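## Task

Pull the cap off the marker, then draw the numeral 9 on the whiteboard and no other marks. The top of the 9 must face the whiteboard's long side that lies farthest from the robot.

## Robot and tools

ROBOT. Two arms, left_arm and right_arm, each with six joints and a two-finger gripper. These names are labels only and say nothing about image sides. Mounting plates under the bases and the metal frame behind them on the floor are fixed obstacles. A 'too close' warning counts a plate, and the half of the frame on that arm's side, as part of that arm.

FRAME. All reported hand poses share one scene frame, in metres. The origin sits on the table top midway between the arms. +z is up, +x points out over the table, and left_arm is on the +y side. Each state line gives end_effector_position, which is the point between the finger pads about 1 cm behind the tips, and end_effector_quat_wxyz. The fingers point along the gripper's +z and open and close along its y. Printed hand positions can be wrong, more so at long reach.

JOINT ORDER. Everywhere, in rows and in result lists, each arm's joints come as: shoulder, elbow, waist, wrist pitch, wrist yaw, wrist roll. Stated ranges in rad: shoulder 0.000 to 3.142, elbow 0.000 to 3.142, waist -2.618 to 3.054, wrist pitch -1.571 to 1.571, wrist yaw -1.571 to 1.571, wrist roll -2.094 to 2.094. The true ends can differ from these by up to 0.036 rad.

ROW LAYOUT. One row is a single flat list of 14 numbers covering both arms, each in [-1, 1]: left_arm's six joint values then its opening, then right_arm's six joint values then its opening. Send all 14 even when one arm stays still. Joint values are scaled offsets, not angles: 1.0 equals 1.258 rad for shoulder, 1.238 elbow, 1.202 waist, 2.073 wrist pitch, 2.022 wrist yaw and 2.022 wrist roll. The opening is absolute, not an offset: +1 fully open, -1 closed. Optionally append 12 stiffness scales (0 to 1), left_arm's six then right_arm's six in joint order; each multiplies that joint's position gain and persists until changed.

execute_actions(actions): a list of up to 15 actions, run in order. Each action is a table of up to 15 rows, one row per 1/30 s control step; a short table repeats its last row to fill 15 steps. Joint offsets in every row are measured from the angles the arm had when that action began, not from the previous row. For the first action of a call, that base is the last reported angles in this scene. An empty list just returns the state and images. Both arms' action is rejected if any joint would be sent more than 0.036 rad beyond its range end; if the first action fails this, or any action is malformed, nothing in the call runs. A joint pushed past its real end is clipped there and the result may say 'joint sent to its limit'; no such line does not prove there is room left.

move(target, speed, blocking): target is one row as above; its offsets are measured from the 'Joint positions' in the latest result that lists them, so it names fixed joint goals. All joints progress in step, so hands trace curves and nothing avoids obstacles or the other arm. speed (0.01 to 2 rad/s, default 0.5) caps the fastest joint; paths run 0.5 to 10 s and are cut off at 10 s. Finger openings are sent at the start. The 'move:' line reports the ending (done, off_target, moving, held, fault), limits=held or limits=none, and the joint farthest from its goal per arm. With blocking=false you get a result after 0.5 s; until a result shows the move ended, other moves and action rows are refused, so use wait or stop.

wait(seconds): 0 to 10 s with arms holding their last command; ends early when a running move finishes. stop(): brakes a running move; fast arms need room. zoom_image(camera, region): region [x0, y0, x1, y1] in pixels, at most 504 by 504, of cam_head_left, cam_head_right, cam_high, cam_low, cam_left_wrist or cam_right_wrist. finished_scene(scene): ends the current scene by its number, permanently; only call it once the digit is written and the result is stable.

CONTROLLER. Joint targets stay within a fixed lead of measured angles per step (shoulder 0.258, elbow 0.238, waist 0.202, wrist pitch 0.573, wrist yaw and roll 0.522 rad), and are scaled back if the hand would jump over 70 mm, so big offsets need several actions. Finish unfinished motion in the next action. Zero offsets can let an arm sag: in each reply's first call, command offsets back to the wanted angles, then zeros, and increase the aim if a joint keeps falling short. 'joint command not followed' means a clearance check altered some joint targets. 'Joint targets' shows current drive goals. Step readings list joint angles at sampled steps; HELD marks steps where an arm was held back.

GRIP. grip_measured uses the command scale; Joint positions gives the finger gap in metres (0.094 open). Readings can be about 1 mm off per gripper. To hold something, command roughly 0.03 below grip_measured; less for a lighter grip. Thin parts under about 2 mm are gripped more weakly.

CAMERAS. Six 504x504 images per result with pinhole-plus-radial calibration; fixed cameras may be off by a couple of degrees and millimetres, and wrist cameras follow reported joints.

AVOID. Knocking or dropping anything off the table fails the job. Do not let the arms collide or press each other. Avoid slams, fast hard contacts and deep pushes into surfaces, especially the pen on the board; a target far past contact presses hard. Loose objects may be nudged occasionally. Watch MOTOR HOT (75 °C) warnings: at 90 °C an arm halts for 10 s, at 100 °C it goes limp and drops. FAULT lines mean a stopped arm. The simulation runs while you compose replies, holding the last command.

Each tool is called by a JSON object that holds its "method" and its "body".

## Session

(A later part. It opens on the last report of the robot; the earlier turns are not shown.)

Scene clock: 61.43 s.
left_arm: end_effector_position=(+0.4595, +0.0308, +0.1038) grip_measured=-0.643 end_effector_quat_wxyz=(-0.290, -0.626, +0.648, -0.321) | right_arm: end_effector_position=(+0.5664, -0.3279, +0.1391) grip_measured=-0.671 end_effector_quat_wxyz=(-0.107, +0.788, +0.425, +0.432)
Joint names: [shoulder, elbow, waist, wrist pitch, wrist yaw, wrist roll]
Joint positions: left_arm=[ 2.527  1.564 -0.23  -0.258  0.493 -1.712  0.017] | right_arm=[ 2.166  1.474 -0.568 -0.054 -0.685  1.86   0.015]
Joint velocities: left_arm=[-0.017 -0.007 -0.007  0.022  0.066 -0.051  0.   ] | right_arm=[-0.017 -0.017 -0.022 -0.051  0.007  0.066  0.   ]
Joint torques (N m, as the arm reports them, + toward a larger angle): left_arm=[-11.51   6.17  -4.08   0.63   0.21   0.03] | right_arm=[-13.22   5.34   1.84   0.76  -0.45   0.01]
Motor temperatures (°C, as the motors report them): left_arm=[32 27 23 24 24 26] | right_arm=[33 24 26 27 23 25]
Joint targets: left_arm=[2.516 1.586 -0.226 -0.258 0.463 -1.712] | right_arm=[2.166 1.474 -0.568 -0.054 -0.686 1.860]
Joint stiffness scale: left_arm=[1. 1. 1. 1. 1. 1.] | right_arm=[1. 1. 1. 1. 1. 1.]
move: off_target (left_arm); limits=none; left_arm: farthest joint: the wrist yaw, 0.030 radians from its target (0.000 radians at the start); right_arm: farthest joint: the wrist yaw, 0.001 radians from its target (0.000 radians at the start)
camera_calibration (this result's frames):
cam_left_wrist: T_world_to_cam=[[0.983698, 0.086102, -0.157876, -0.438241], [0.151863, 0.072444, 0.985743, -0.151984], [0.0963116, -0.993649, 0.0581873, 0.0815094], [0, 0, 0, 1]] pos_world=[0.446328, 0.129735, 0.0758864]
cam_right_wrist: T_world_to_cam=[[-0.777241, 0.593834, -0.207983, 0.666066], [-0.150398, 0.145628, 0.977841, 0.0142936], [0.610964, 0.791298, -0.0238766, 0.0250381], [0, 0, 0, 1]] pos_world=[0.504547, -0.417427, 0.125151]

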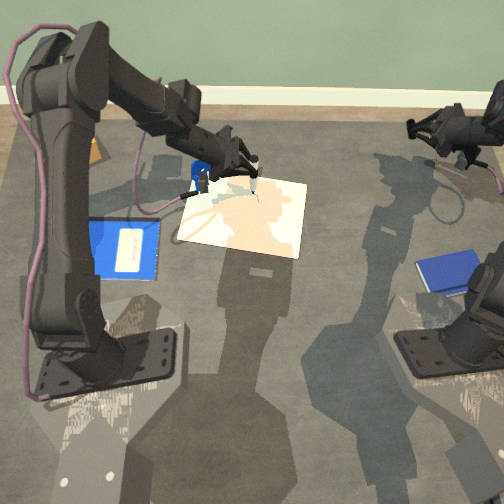

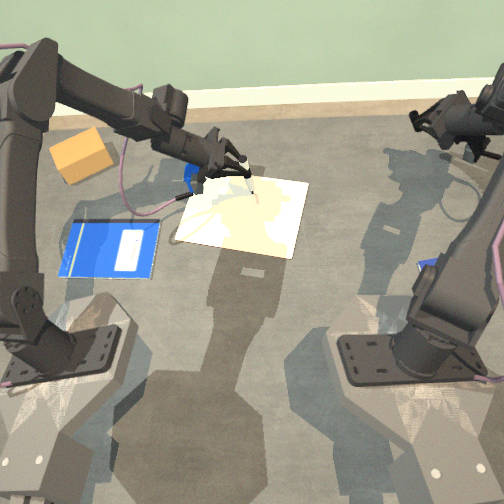

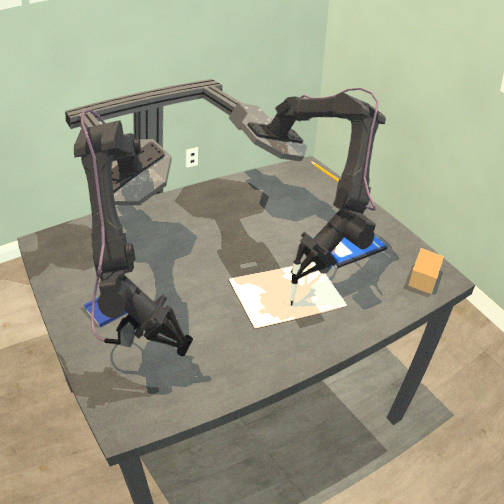

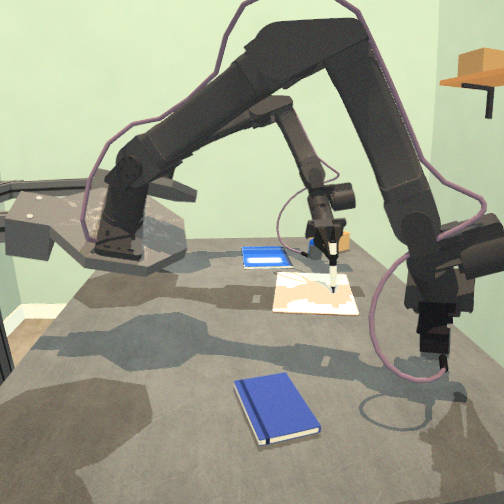

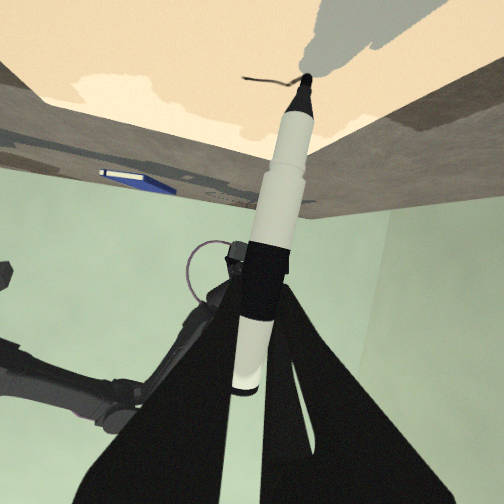

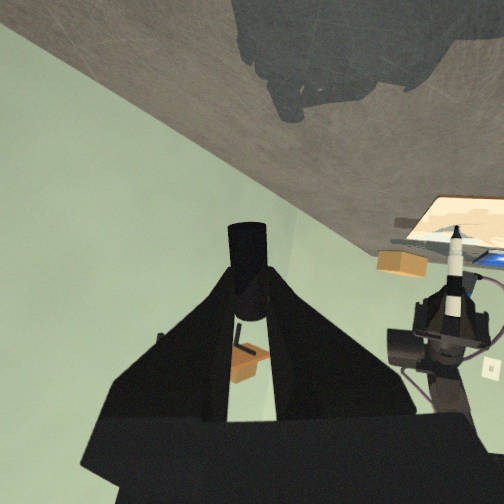

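{"method": "move", "body": {"target": [-0.048,-0.055,0.036,0,-0.015,0,-0.74,0,0,0,0,0,0,-0.71], "speed": 0.08}}

Scene clock: 62.97 s.
left_arm: end_effector_position=(+0.4611, +0.0549, +0.1041) grip_measured=-0.643 end_effector_quat_wxyz=(-0.281, -0.644, +0.638, -0.316) | right_arm: end_effector_position=(+0.5664, -0.3281, +0.1389) grip_measured=-0.671 end_effector_quat_wxyz=(-0.106, +0.789, +0.425, +0.431)
Joint names: [shoulder, elbow, waist, wrist pitch, wrist yaw, wrist roll]
Joint positions: left_arm=[ 2.48   1.516 -0.19  -0.255  0.48  -1.712  0.017] | right_arm=[ 2.166  1.474 -0.568 -0.054 -0.683  1.86   0.015]
Joint velocities: left_arm=[ 0.012 -0.017 -0.017 -0.051 -0.007 -0.081 -0.   ] | right_arm=[-0.007  0.002  0.002 -0.066 -0.022  0.081  0.001]
Joint torques (N m, as the arm reports them, + toward a larger angle): left_arm=[-11.45   3.16  -4.08   0.6    0.35   0.03] | right_arm=[-13.19   5.37   1.87   0.77  -0.45   0.01]
Motor temperatures (°C, as the motors report them): left_arm=[32 27 23 24 24 26] | right_arm=[33 24 26 27 23 25]
Joint targets: left_arm=[2.467 1.496 -0.187 -0.257 0.462 -1.712] | right_arm=[2.166 1.474 -0.568 -0.054 -0.685 1.860]
Joint stiffness scale: left_arm=[1. 1. 1. 1. 1. 1.] | right_arm=[1. 1. 1. 1. 1. 1.]
move: done; limits=none; left_arm: farthest joint: the elbow, 0.020 radians from its target (0.068 radians at the start); right_arm: farthest joint: the wrist yaw, 0.002 radians from its target (0.000 radians at the start)
camera_calibration (this result's frames):
cam_left_wrist: T_world_to_cam=[[0.977652, 0.128376, -0.166479, -0.440481], [0.160327, 0.0569206, 0.985421, -0.157361], [0.135981, -0.990091, 0.0350663, 0.0892251], [0, 0, 0, 1]] pos_world=[0.443733, 0.153845, 0.0786069]
cam_right_wrist: T_world_to_cam=[[-0.777004, 0.594065, -0.208209, 0.666111], [-0.149671, 0.146925, 0.977758, 0.0145282], [0.611443, 0.790886, -0.0252471, 0.0249804], [0, 0, 0, 1]] pos_world=[0.504471, -0.417604, 0.125116]

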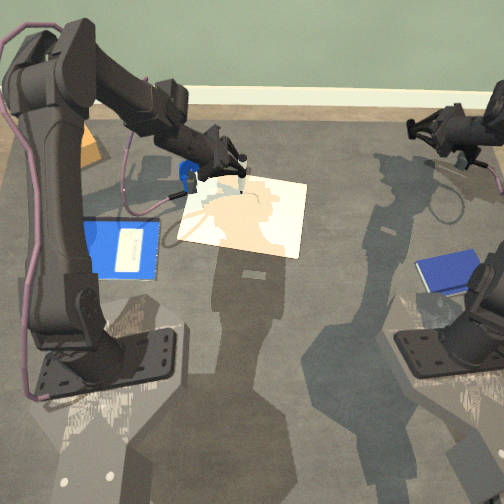

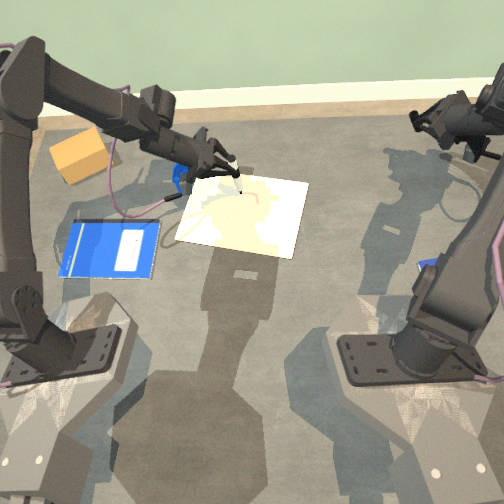

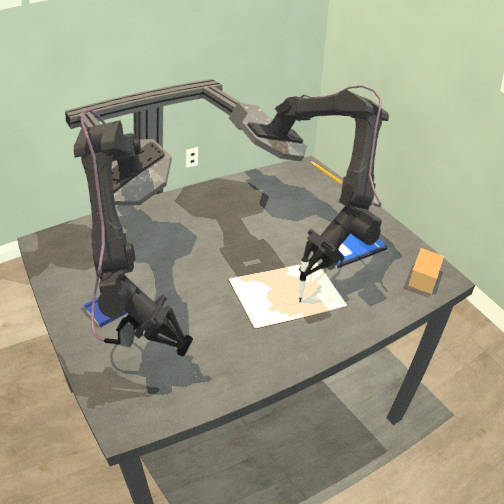

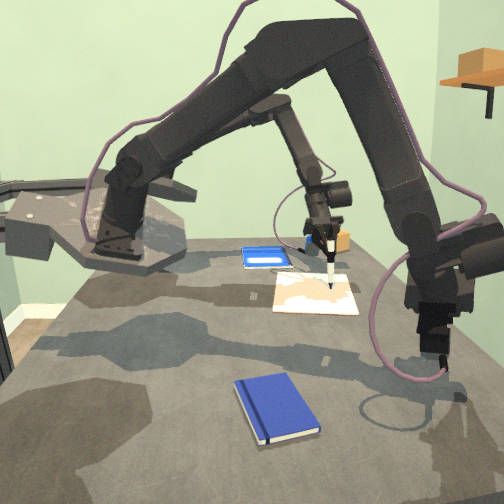

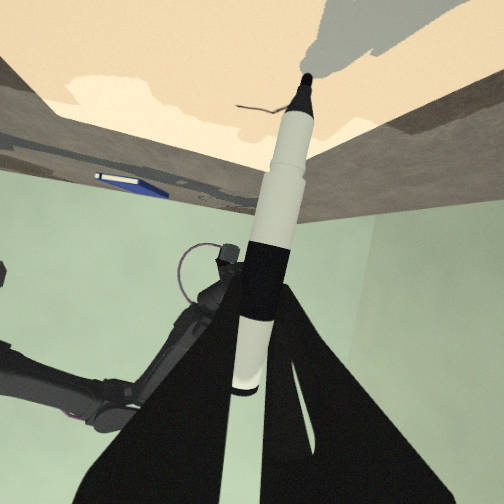

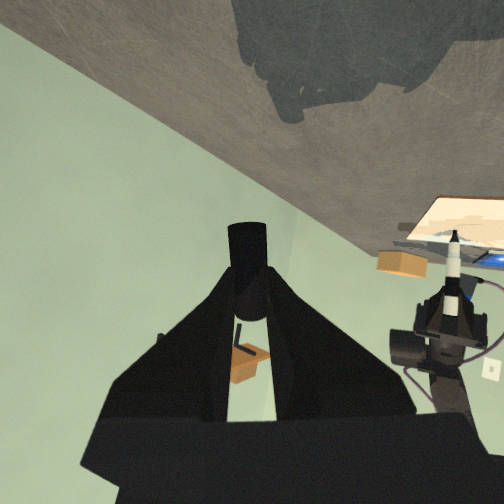

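{"method": "move", "body": {"target": [-0.043,-0.072,0.016,0,-0.009,0,-0.74,0,0,0,0,0,0,-0.71], "speed": 0.09}}

Scene clock: 64.43 s.
left_arm: end_effector_position=(+0.4481, +0.0664, +0.1041) grip_measured=-0.643 end_effector_quat_wxyz=(-0.283, -0.652, +0.634, -0.304) | right_arm: end_effector_position=(+0.5664, -0.3283, +0.1387) grip_measured=-0.671 end_effector_quat_wxyz=(-0.106, +0.789, +0.425, +0.431)
Joint names: [shoulder, elbow, waist, wrist pitch, wrist yaw, wrist roll]
Joint positions: left_arm=[ 2.44   1.447 -0.173 -0.249  0.473 -1.712  0.017] | right_arm=[ 2.166  1.474 -0.568 -0.054 -0.682  1.86   0.015]
Joint velocities: left_arm=[ 0.007 -0.017 -0.017 -0.066  0.037 -0.007 -0.001] | right_arm=[-0.007 -0.022  0.017 -0.051 -0.022  0.007 -0.   ]
Joint torques (N m, as the arm reports them, + toward a larger angle): left_arm=[-11.19   2.92  -3.82   0.51   0.42   0.03] | right_arm=[-13.21   5.33   1.84   0.76  -0.44   0.02]
Motor temperatures (°C, as the motors report them): left_arm=[32 27 23 24 24 26] | right_arm=[34 24 26 27 23 25]
Joint targets: left_arm=[2.426 1.427 -0.171 -0.255 0.461 -1.712] | right_arm=[2.166 1.474 -0.568 -0.054 -0.683 1.860]
Joint stiffness scale: left_arm=[1. 1. 1. 1. 1. 1.] | right_arm=[1. 1. 1. 1. 1. 1.]
move: done; limits=none; left_arm: farthest joint: the elbow, 0.020 radians from its target (0.089 radians at the start); right_arm: farthest joint: the wrist yaw, 0.001 radians from its target (0.000 radians at the start)
camera_calibration (this result's frames):
cam_left_wrist: T_world_to_cam=[[0.972043, 0.138722, -0.189441, -0.425033], [0.184825, 0.0455557, 0.981715, -0.165756], [0.144816, -0.989283, 0.0186428, 0.100096], [0, 0, 0, 1]] pos_world=[0.429291, 0.165536, 0.0803408]
cam_right_wrist: T_world_to_cam=[[-0.776768, 0.594295, -0.208436, 0.666155], [-0.148944, 0.148222, 0.977674, 0.0147626], [0.611921, 0.790471, -0.0266174, 0.0249224], [0, 0, 0, 1]] pos_world=[0.504396, -0.417781, 0.125081]

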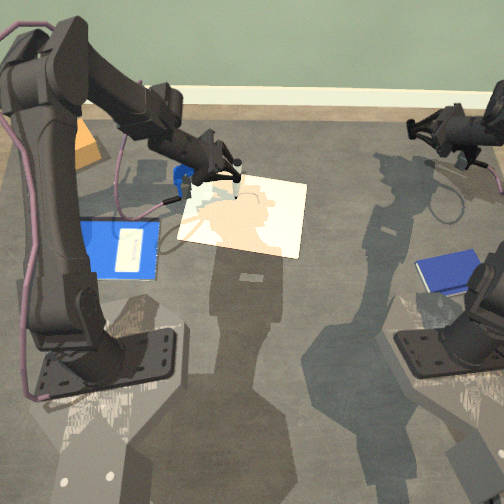

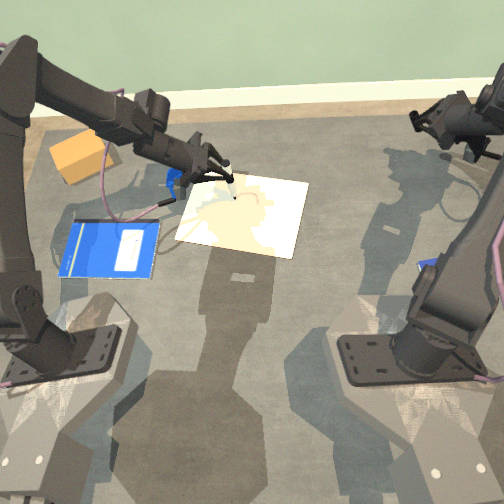

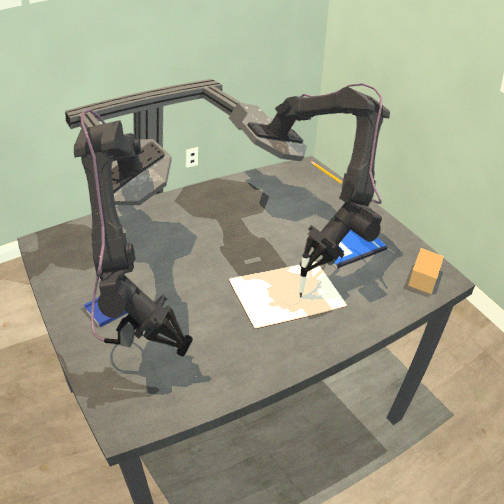

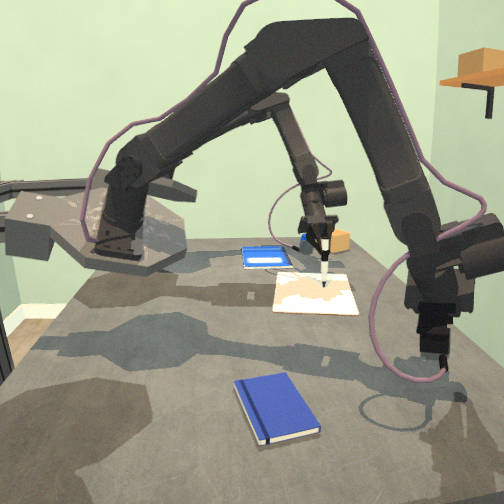

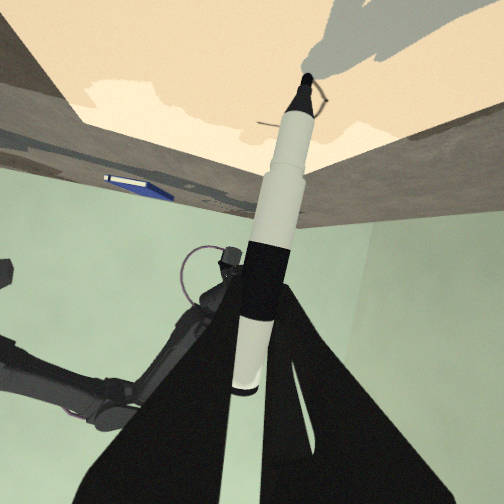

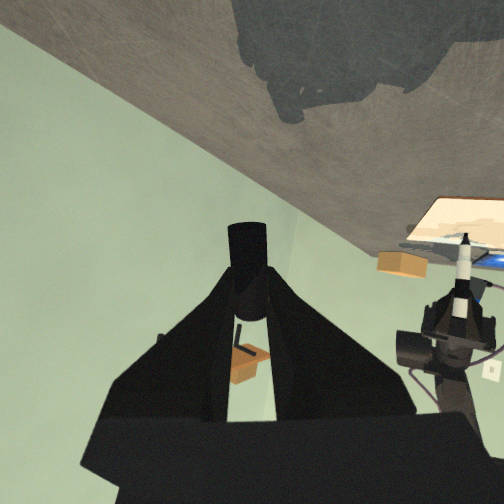

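{"method": "move", "body": {"target": [-0.025,-0.0565,-0.021,-0.003,-0.006,0,-0.74,0,0,0,0,0,0,-0.71], "speed": 0.08}}

Scene clock: 65.80 s.
left_arm: end_effector_position=(+0.4317, +0.0628, +0.1042) grip_measured=-0.643 end_effector_quat_wxyz=(-0.290, -0.650, +0.639, -0.293) | right_arm: end_effector_position=(+0.5664, -0.3285, +0.1385) grip_measured=-0.671 end_effector_quat_wxyz=(-0.105, +0.789, +0.425, +0.430)
Joint names: [shoulder, elbow, waist, wrist pitch, wrist yaw, wrist roll]
Joint positions: left_arm=[ 2.423  1.398 -0.186 -0.242  0.466 -1.712  0.017] | right_arm=[ 2.166  1.474 -0.568 -0.054 -0.68   1.86   0.015]
Joint velocities: left_arm=[-0.007 -0.032  0.017 -0.037  0.007  0.022  0.001] | right_arm=[ 0.007  0.002  0.002  0.051 -0.007 -0.007  0.   ]
Joint torques (N m, as the arm reports them, + toward a larger angle): left_arm=[-11.04   2.77  -5.05   0.38   0.49   0.03] | right_arm=[-13.19   5.33   1.87   0.74  -0.45   0.02]
Motor temperatures (°C, as the motors report them): left_arm=[32 27 23 24 24 26] | right_arm=[34 24 26 27 23 25]
Joint targets: left_arm=[2.408 1.378 -0.198 -0.255 0.461 -1.712] | right_arm=[2.166 1.474 -0.568 -0.054 -0.682 1.860]
Joint stiffness scale: left_arm=[1. 1. 1. 1. 1. 1.] | right_arm=[1. 1. 1. 1. 1. 1.]
move: off_target (left_arm); limits=none; left_arm: farthest joint: the elbow, 0.021 radians from its target (0.070 radians at the start); right_arm: farthest joint: the wrist yaw, 0.002 radians from its target (0.000 radians at the start)
camera_calibration (this result's frames):
cam_left_wrist: T_world_to_cam=[[0.970853, 0.11987, -0.207545, -0.404979], [0.204774, 0.0351325, 0.978179, -0.170199], [0.124546, -0.992168, 0.00956237, 0.108801], [0, 0, 0, 1]] pos_world=[0.414476, 0.162473, 0.0813932]
cam_right_wrist: T_world_to_cam=[[-0.776531, 0.594524, -0.208664, 0.666199], [-0.148216, 0.149518, 0.977587, 0.0149971], [0.612398, 0.790054, -0.0279875, 0.024864], [0, 0, 0, 1]] pos_world=[0.50432, -0.417958, 0.125046]

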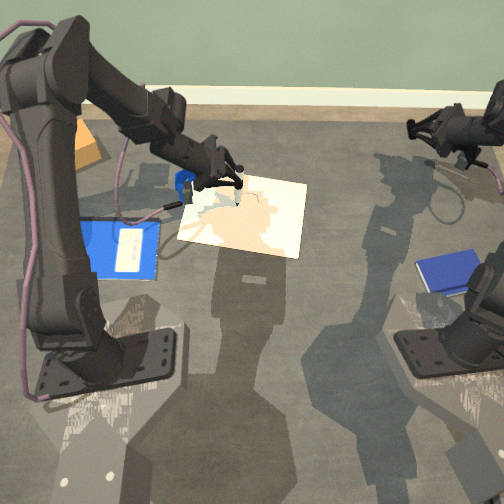

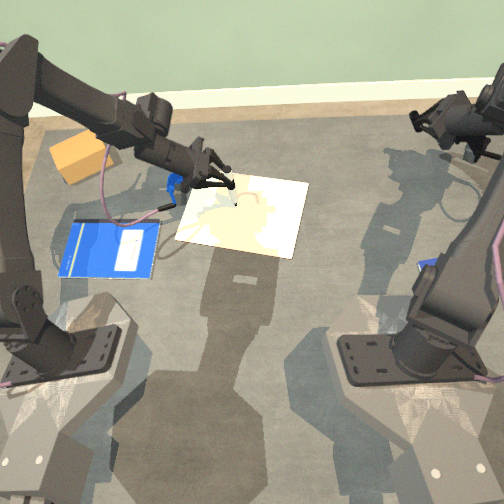

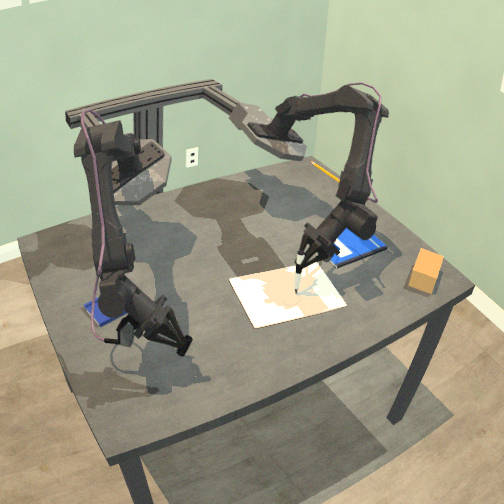

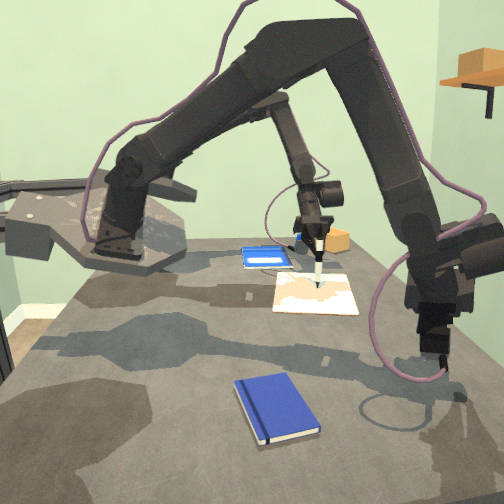

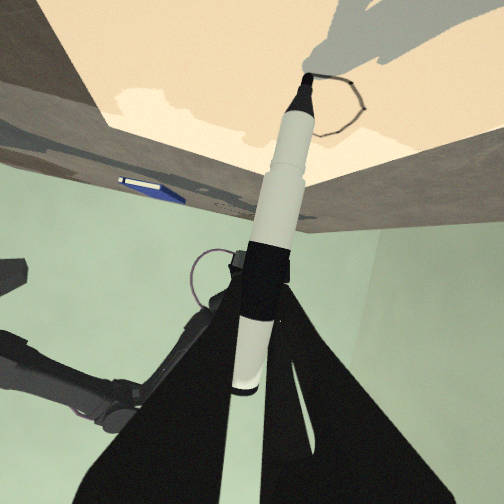

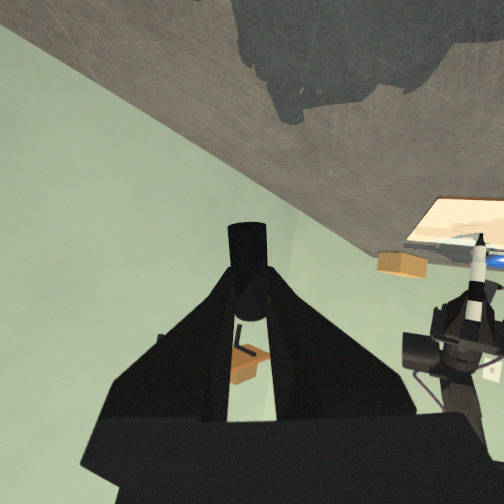

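{"method": "move", "body": {"target": [0.0255,-0.016,-0.042,-0.006,-0.0025,0,-0.74,0,0,0,0,0,0,-0.71], "speed": 0.06}}

Scene clock: 67.20 s.
left_arm: end_effector_position=(+0.4211, +0.0460, +0.1042) grip_measured=-0.643 end_effector_quat_wxyz=(-0.297, -0.637, +0.651, -0.286) | right_arm: end_effector_position=(+0.5664, -0.3287, +0.1383) grip_measured=-0.671 end_effector_quat_wxyz=(-0.105, +0.790, +0.425, +0.430)
Joint names: [shoulder, elbow, waist, wrist pitch, wrist yaw, wrist roll]
Joint positions: left_arm=[ 2.44   1.398 -0.225 -0.242  0.46  -1.712  0.017] | right_arm=[ 2.166  1.474 -0.568 -0.054 -0.679  1.86   0.015]
Joint velocities: left_arm=[-0.007 -0.012 -0.012 -0.051  0.051 -0.066 -0.   ] | right_arm=[0.017 0.012 0.002 0.125 0.007 0.037 0.001]
Joint torques (N m, as the arm reports them, + toward a larger angle): left_arm=[-8.92  2.73 -5.06  0.37  0.57  0.02] | right_arm=[-13.19   5.42   1.86   0.77  -0.43   0.02]
Motor temperatures (°C, as the motors report them): left_arm=[32 27 23 24 24 26] | right_arm=[34 24 26 27 23 25]
Joint targets: left_arm=[2.455 1.378 -0.237 -0.254 0.461 -1.712] | right_arm=[2.166 1.474 -0.568 -0.054 -0.680 1.860]
Joint stiffness scale: left_arm=[1. 1. 1. 1. 1. 1.] | right_arm=[1. 1. 1. 1. 1. 1.]
move: done; limits=none; left_arm: farthest joint: the elbow, 0.020 radians from its target (0.020 radians at the start); right_arm: farthest joint: the wrist yaw, 0.001 radians from its target (0.000 radians at the start)
camera_calibration (this result's frames):
cam_left_wrist: T_world_to_cam=[[0.974486, 0.0800281, -0.209697, -0.392143], [0.208172, 0.0270377, 0.977718, -0.168474], [0.0839147, -0.996426, 0.00968826, 0.110728], [0, 0, 0, 1]] pos_world=[0.407918, 0.14627, 0.0814159]
cam_right_wrist: T_world_to_cam=[[-0.776294, 0.594753, -0.208891, 0.666243], [-0.147488, 0.150814, 0.977498, 0.0152314], [0.612874, 0.789635, -0.0293574, 0.0248052], [0, 0, 0, 1]] pos_world=[0.504244, -0.418134, 0.125012]

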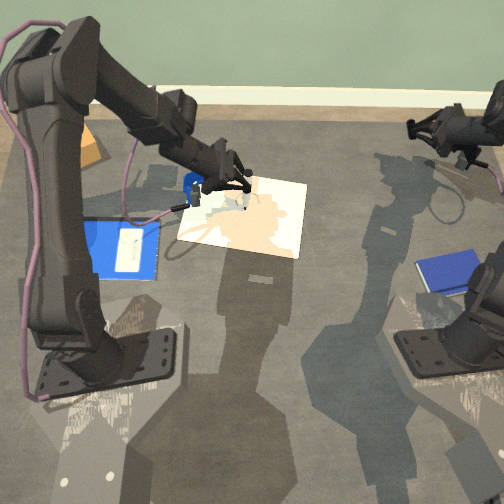

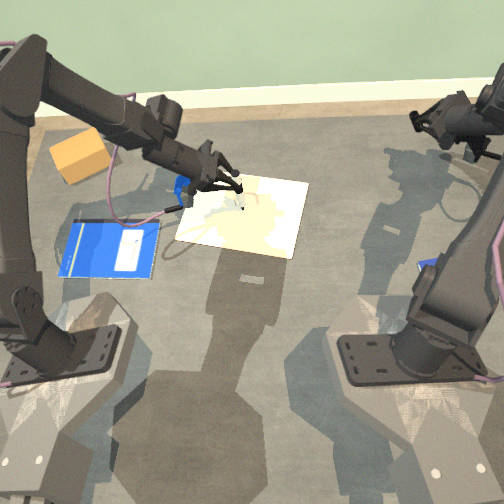

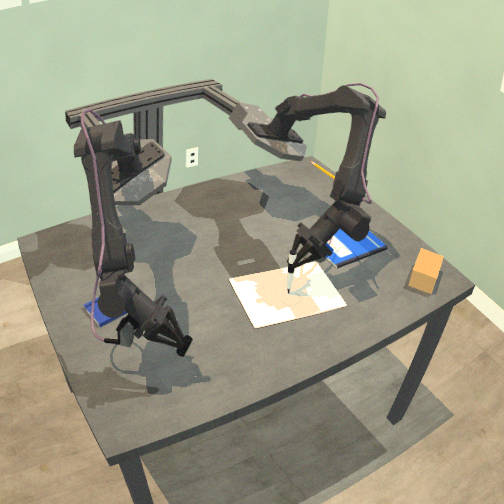

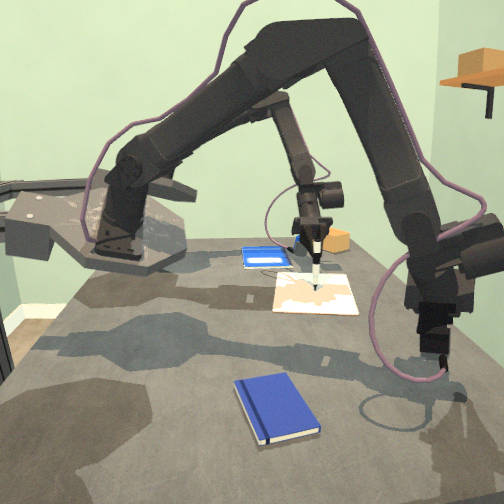

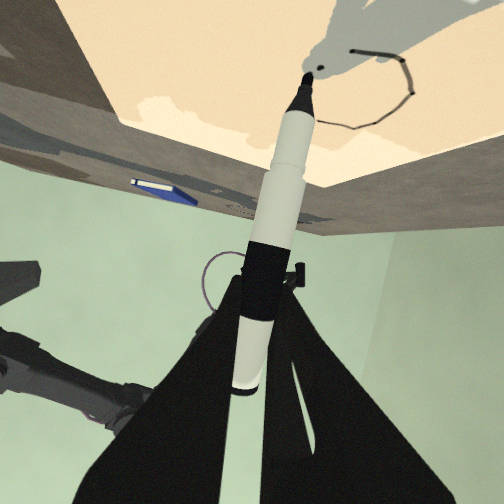

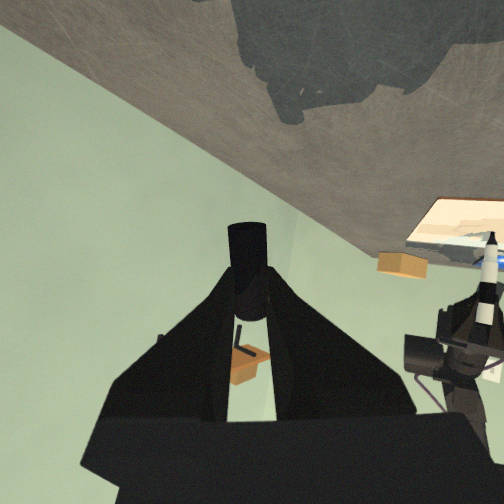

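{"method": "move", "body": {"target": [0.021,-0.016,-0.006,-0.006,0,0,-0.74,0,0,0,0,0,0,-0.71], "speed": 0.04}}

{"method": "move", "body": {"target": [-0.02,-0.016,0.036,-0.006,0,0,-0.74,0,0,0,0,0,0,-0.71], "speed": 0.06}}

Scene clock: 68.40 s.
left_arm: end_effector_position=(+0.4207, +0.0457, +0.1038) grip_measured=-0.643 end_effector_quat_wxyz=(-0.298, -0.637, +0.651, -0.286) | right_arm: end_effector_position=(+0.5664, -0.3289, +0.1381) grip_measured=-0.671 end_effector_quat_wxyz=(-0.104, +0.790, +0.425, +0.429)
Joint names: [shoulder, elbow, waist, wrist pitch, wrist yaw, wrist roll]
Joint positions: left_arm=[ 2.442  1.398 -0.225 -0.242  0.461 -1.712  0.017] | right_arm=[ 2.166  1.474 -0.568 -0.054 -0.677  1.86   0.015]
Joint velocities: left_arm=[-0.017 -0.002  0.007 -0.022  0.051 -0.022  0.   ] | right_arm=[-0.002 -0.007  0.017 -0.022  0.037  0.007  0.   ]
Joint torques (N m, as the arm reports them, + toward a larger angle): left_arm=[-8.29  2.79 -4.63  0.38  0.54  0.03] | right_arm=[-13.23   5.33   1.84   0.77  -0.44   0.02]
Motor temperatures (°C, as the motors report them): left_arm=[32 27 24 24 24 26] | right_arm=[34 24 26 27 23 25]
Joint targets: left_arm=[2.467 1.378 -0.232 -0.255 0.460 -1.712] | right_arm=[2.166 1.474 -0.568 -0.054 -0.678 1.860]
Joint stiffness scale: left_arm=[1. 1. 1. 1. 1. 1.] | right_arm=[1. 1. 1. 1. 1. 1.]
move: off_target (left_arm); limits=none; left_arm: farthest joint: the shoulder, 0.025 radians from its target (0.026 radians at the start); right_arm: farthest joint: the wrist yaw, 0.002 radians from its target (0.000 radians at the start)
camera_calibration (this result's frames):
cam_left_wrist: T_world_to_cam=[[0.974281, 0.0792957, -0.210925, -0.391525], [0.209343, 0.0278649, 0.977445, -0.168488], [0.0833846, -0.996462, 0.0105483, 0.110615], [0, 0, 0, 1]] pos_world=[0.407503, 0.145964, 0.080939]
cam_right_wrist: T_world_to_cam=[[-0.776057, 0.594982, -0.20912, 0.666287], [-0.146758, 0.152109, 0.977407, 0.0154657], [0.613349, 0.789214, -0.0307271, 0.0247461], [0, 0, 0, 1]] pos_world=[0.504169, -0.418311, 0.124978]

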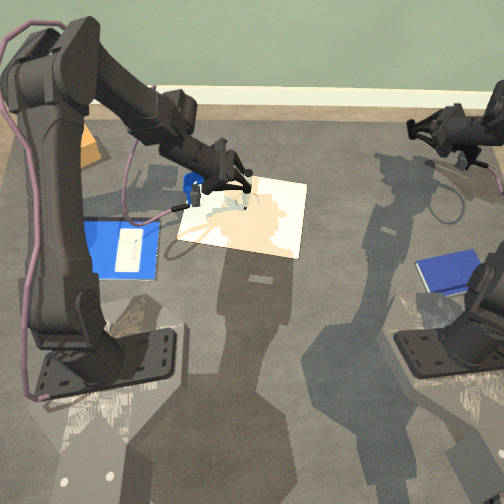

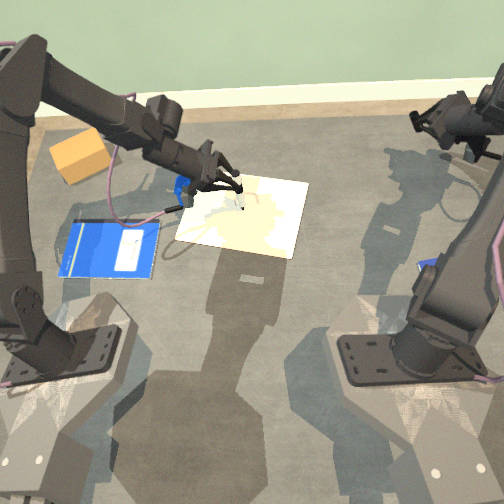

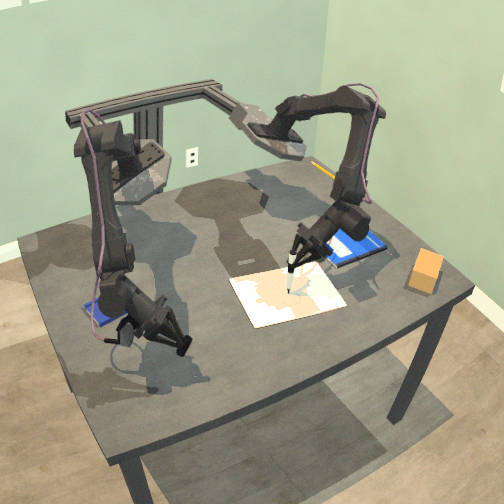

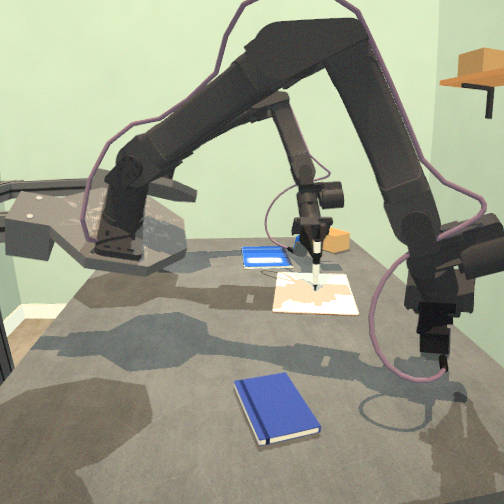

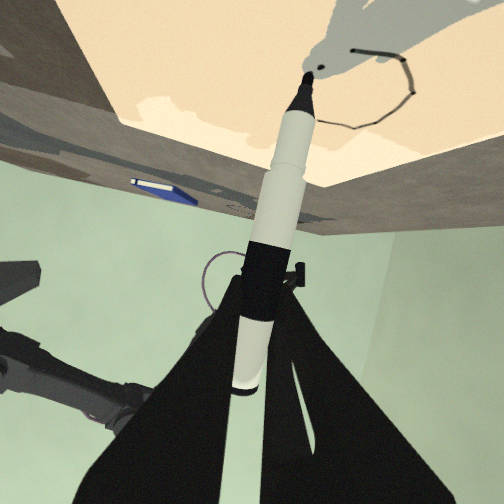

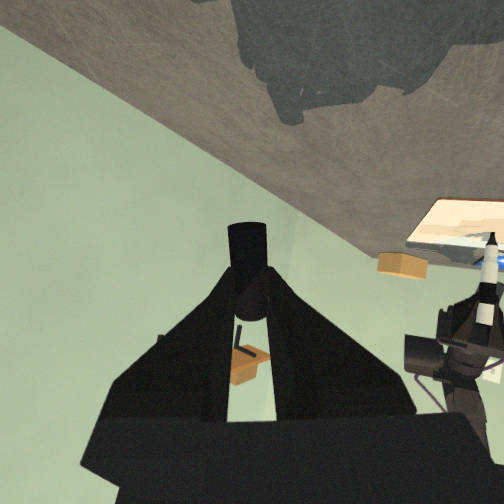

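Scene clock: 69.43 s.
left_arm: end_effector_position=(+0.4299, +0.0611, +0.1039) grip_measured=-0.643 end_effector_quat_wxyz=(-0.298, -0.648, +0.636, -0.295) | right_arm: end_effector_position=(+0.5664, -0.3291, +0.1380) grip_measured=-0.671 end_effector_quat_wxyz=(-0.104, +0.790, +0.425, +0.429)
Joint names: [shoulder, elbow, waist, wrist pitch, wrist yaw, wrist roll]
Joint positions: left_arm=[ 2.429  1.398 -0.184 -0.241  0.482 -1.712  0.017] | right_arm=[ 2.166  1.474 -0.568 -0.054 -0.676  1.86   0.015]
Joint velocities: left_arm=[-0.007 -0.007 -0.002 -0.022 -0.066 -0.051 -0.   ] | right_arm=[ 0.002  0.002  0.022 -0.11  -0.037  0.022 -0.   ]
Joint torques (N m, as the arm reports them, + toward a larger angle): left_arm=[-10.75   2.8   -3.87   0.38   0.31   0.03] | right_arm=[-13.19   5.33   1.83   0.75  -0.43   0.02]
Motor temperatures (°C, as the motors report them): left_arm=[32 27 23 24 24 26] | right_arm=[34 24 26 27 23 25]
Joint targets: left_arm=[2.417 1.378 -0.182 -0.254 0.461 -1.712] | right_arm=[2.166 1.474 -0.568 -0.054 -0.677 1.860]
Joint stiffness scale: left_arm=[1. 1. 1. 1. 1. 1.] | right_arm=[1. 1. 1. 1. 1. 1.]
move: off_target (left_arm); limits=none; left_arm: farthest joint: the wrist yaw, 0.021 radians from its target (0.000 radians at the start); right_arm: farthest joint: the wrist yaw, 0.001 radians from its target (0.000 radians at the start)
camera_calibration (this result's frames):
cam_left_wrist: T_world_to_cam=[[0.969685, 0.115077, -0.215563, -0.401483], [0.211156, 0.0493497, 0.976206, -0.172902], [0.122977, -0.99213, 0.0235546, 0.10656], [0, 0, 0, 1]] pos_world=[0.412717, 0.160455, 0.0797328]
cam_right_wrist: T_world_to_cam=[[-0.77588, 0.595153, -0.209291, 0.66632], [-0.146211, 0.15308, 0.977338, 0.0156413], [0.613704, 0.788897, -0.0317542, 0.0247016], [0, 0, 0, 1]] pos_world=[0.504112, -0.418444, 0.124952]

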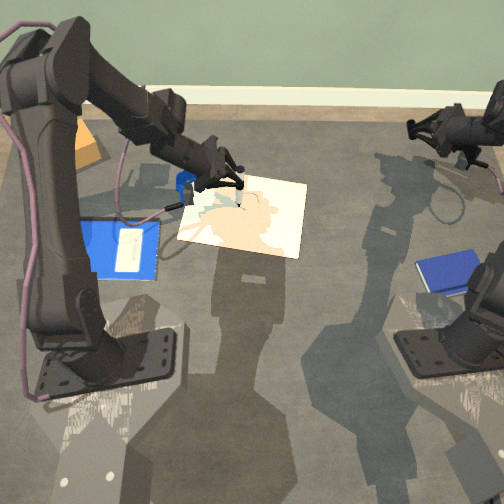

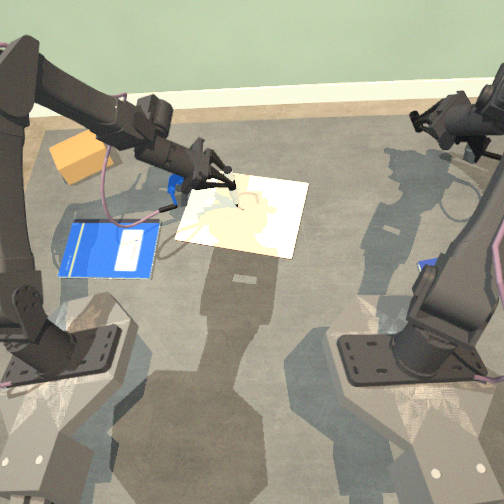

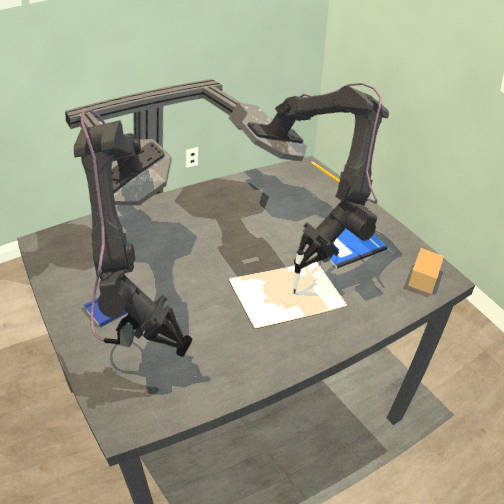

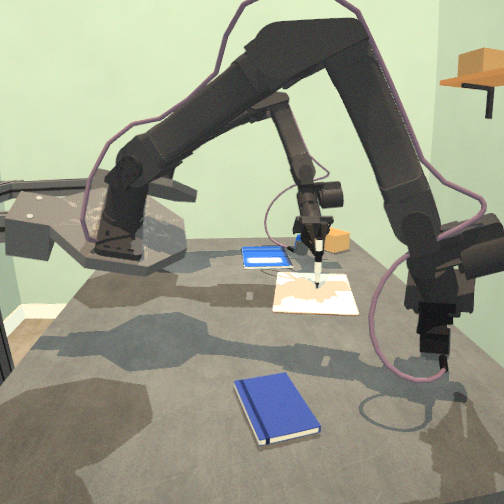

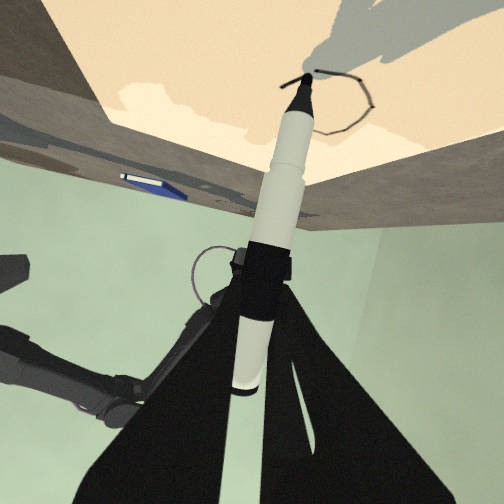

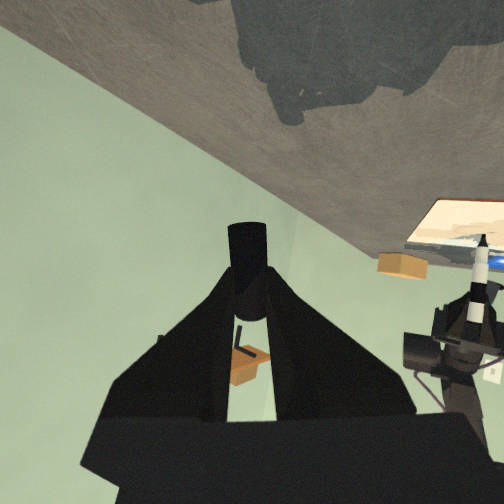

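{"method": "move", "body": {"target": [-0.012,-0.012,0.014,-0.006,-0.01,0,-0.74,0,0,0,0,0,0,-0.71], "speed": 0.04}}

{"method": "zoom_image", "body": {"camera": "cam_left_wrist", "region": [250,30,420,150]}}

Scene clock: 70.43 s.
left_arm: end_effector_position=(+0.4307, +0.0633, +0.1037) grip_measured=-0.643 end_effector_quat_wxyz=(-0.300, -0.649, +0.632, -0.297) | right_arm: end_effector_position=(+0.5664, -0.3293, +0.1378) grip_measured=-0.671 end_effector_quat_wxyz=(-0.104, +0.791, +0.425, +0.428)
Joint names: [shoulder, elbow, waist, wrist pitch, wrist yaw, wrist roll]
Joint positions: left_arm=[ 2.429  1.398 -0.177 -0.241  0.491 -1.712  0.017] | right_arm=[ 2.166  1.474 -0.568 -0.054 -0.674  1.86   0.015]
Joint velocities: left_arm=[-0.017  0.007 -0.017 -0.022  0.051 -0.022 -0.   ] | right_arm=[ 0.012  0.007 -0.007 -0.037  0.007 -0.007 -0.   ]
Joint torques (N m, as the arm reports them, + toward a larger angle): left_arm=[-11.05   3.13  -3.4    0.38   0.22   0.02] | right_arm=[-13.2    5.33   1.85   0.76  -0.44   0.03]
Motor temperatures (°C, as the motors report them): left_arm=[32 27 23 24 24 26] | right_arm=[34 24 26 27 23 25]
Joint targets: left_arm=[2.414 1.383 -0.167 -0.254 0.462 -1.712] | right_arm=[2.166 1.474 -0.568 -0.054 -0.676 1.860]
Joint stiffness scale: left_arm=[1. 1. 1. 1. 1. 1.] | right_arm=[1. 1. 1. 1. 1. 1.]
move: off_target (left_arm); limits=none; left_arm: farthest joint: the wrist yaw, 0.029 radians from its target (0.020 radians at the start); right_arm: farthest joint: the wrist yaw, 0.002 radians from its target (0.000 radians at the start)
camera_calibration (this result's frames):
cam_left_wrist: T_world_to_cam=[[0.968268, 0.119498, -0.219494, -0.401805], [0.21397, 0.0574123, 0.975152, -0.174562], [0.12913, -0.991173, 0.0300216, 0.105224], [0, 0, 0, 1]] pos_world=[0.412819, 0.162332, 0.0788714]
cam_right_wrist: T_world_to_cam=[[-0.775643, 0.595381, -0.20952, 0.666364], [-0.14548, 0.154375, 0.977243, 0.0158754], [0.614177, 0.788473, -0.0331236, 0.0246418], [0, 0, 0, 1]] pos_world=[0.504035, -0.418621, 0.124919]

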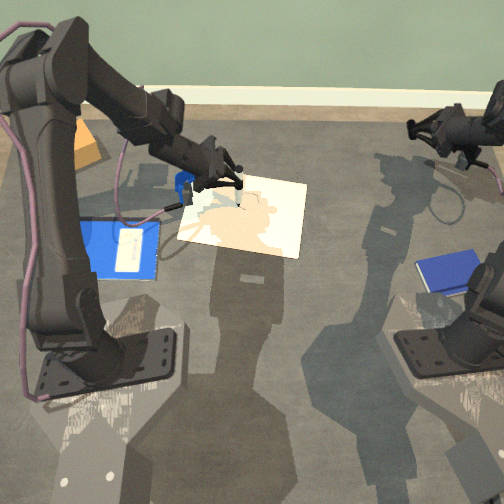

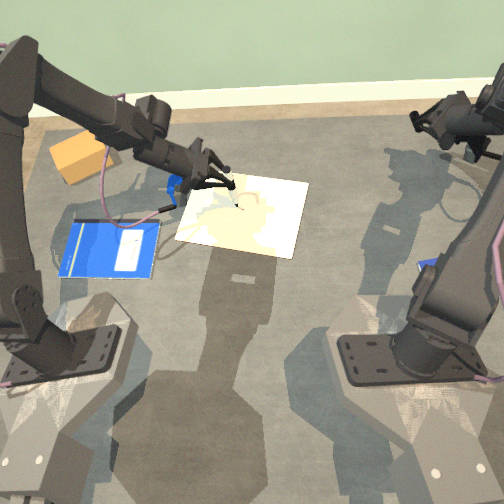

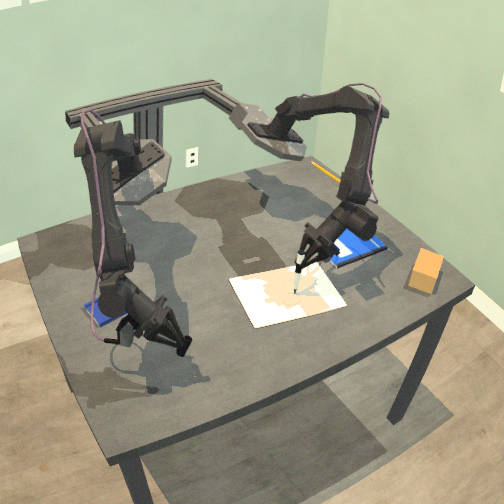

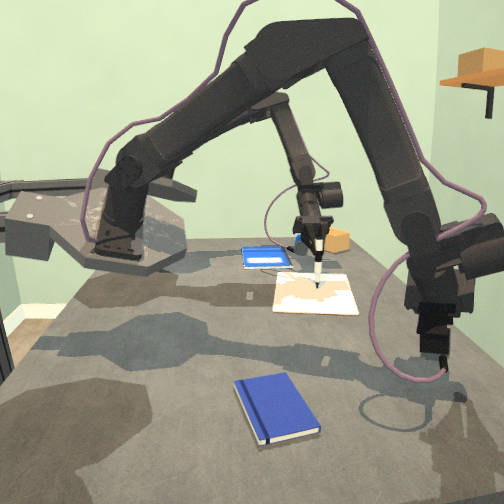

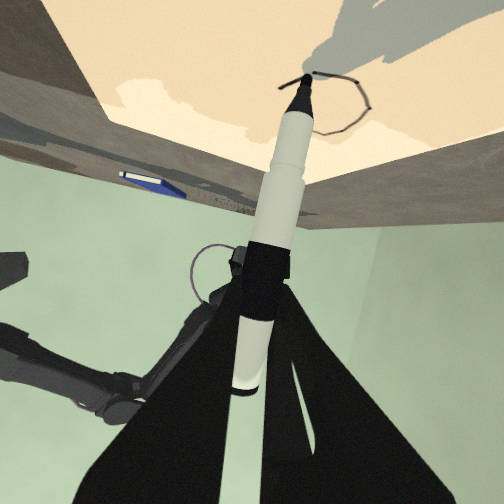

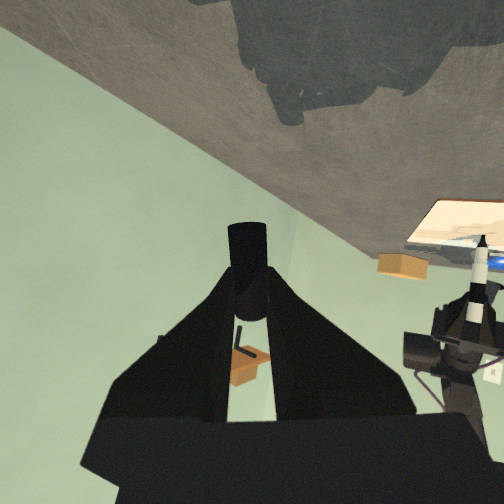

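Region (250, 30, 420, 150) of cam_left_wrist's 504x504 image, scaled by 2.965, with more detail than that image has; it fills the top 356 rows of this view, and the rest is white.

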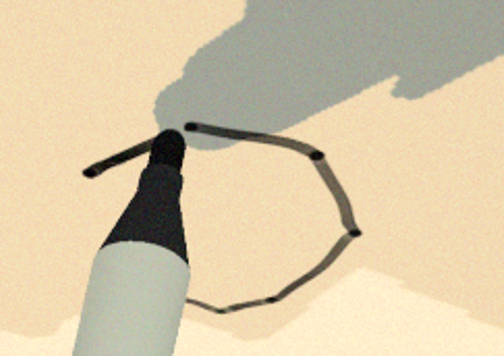

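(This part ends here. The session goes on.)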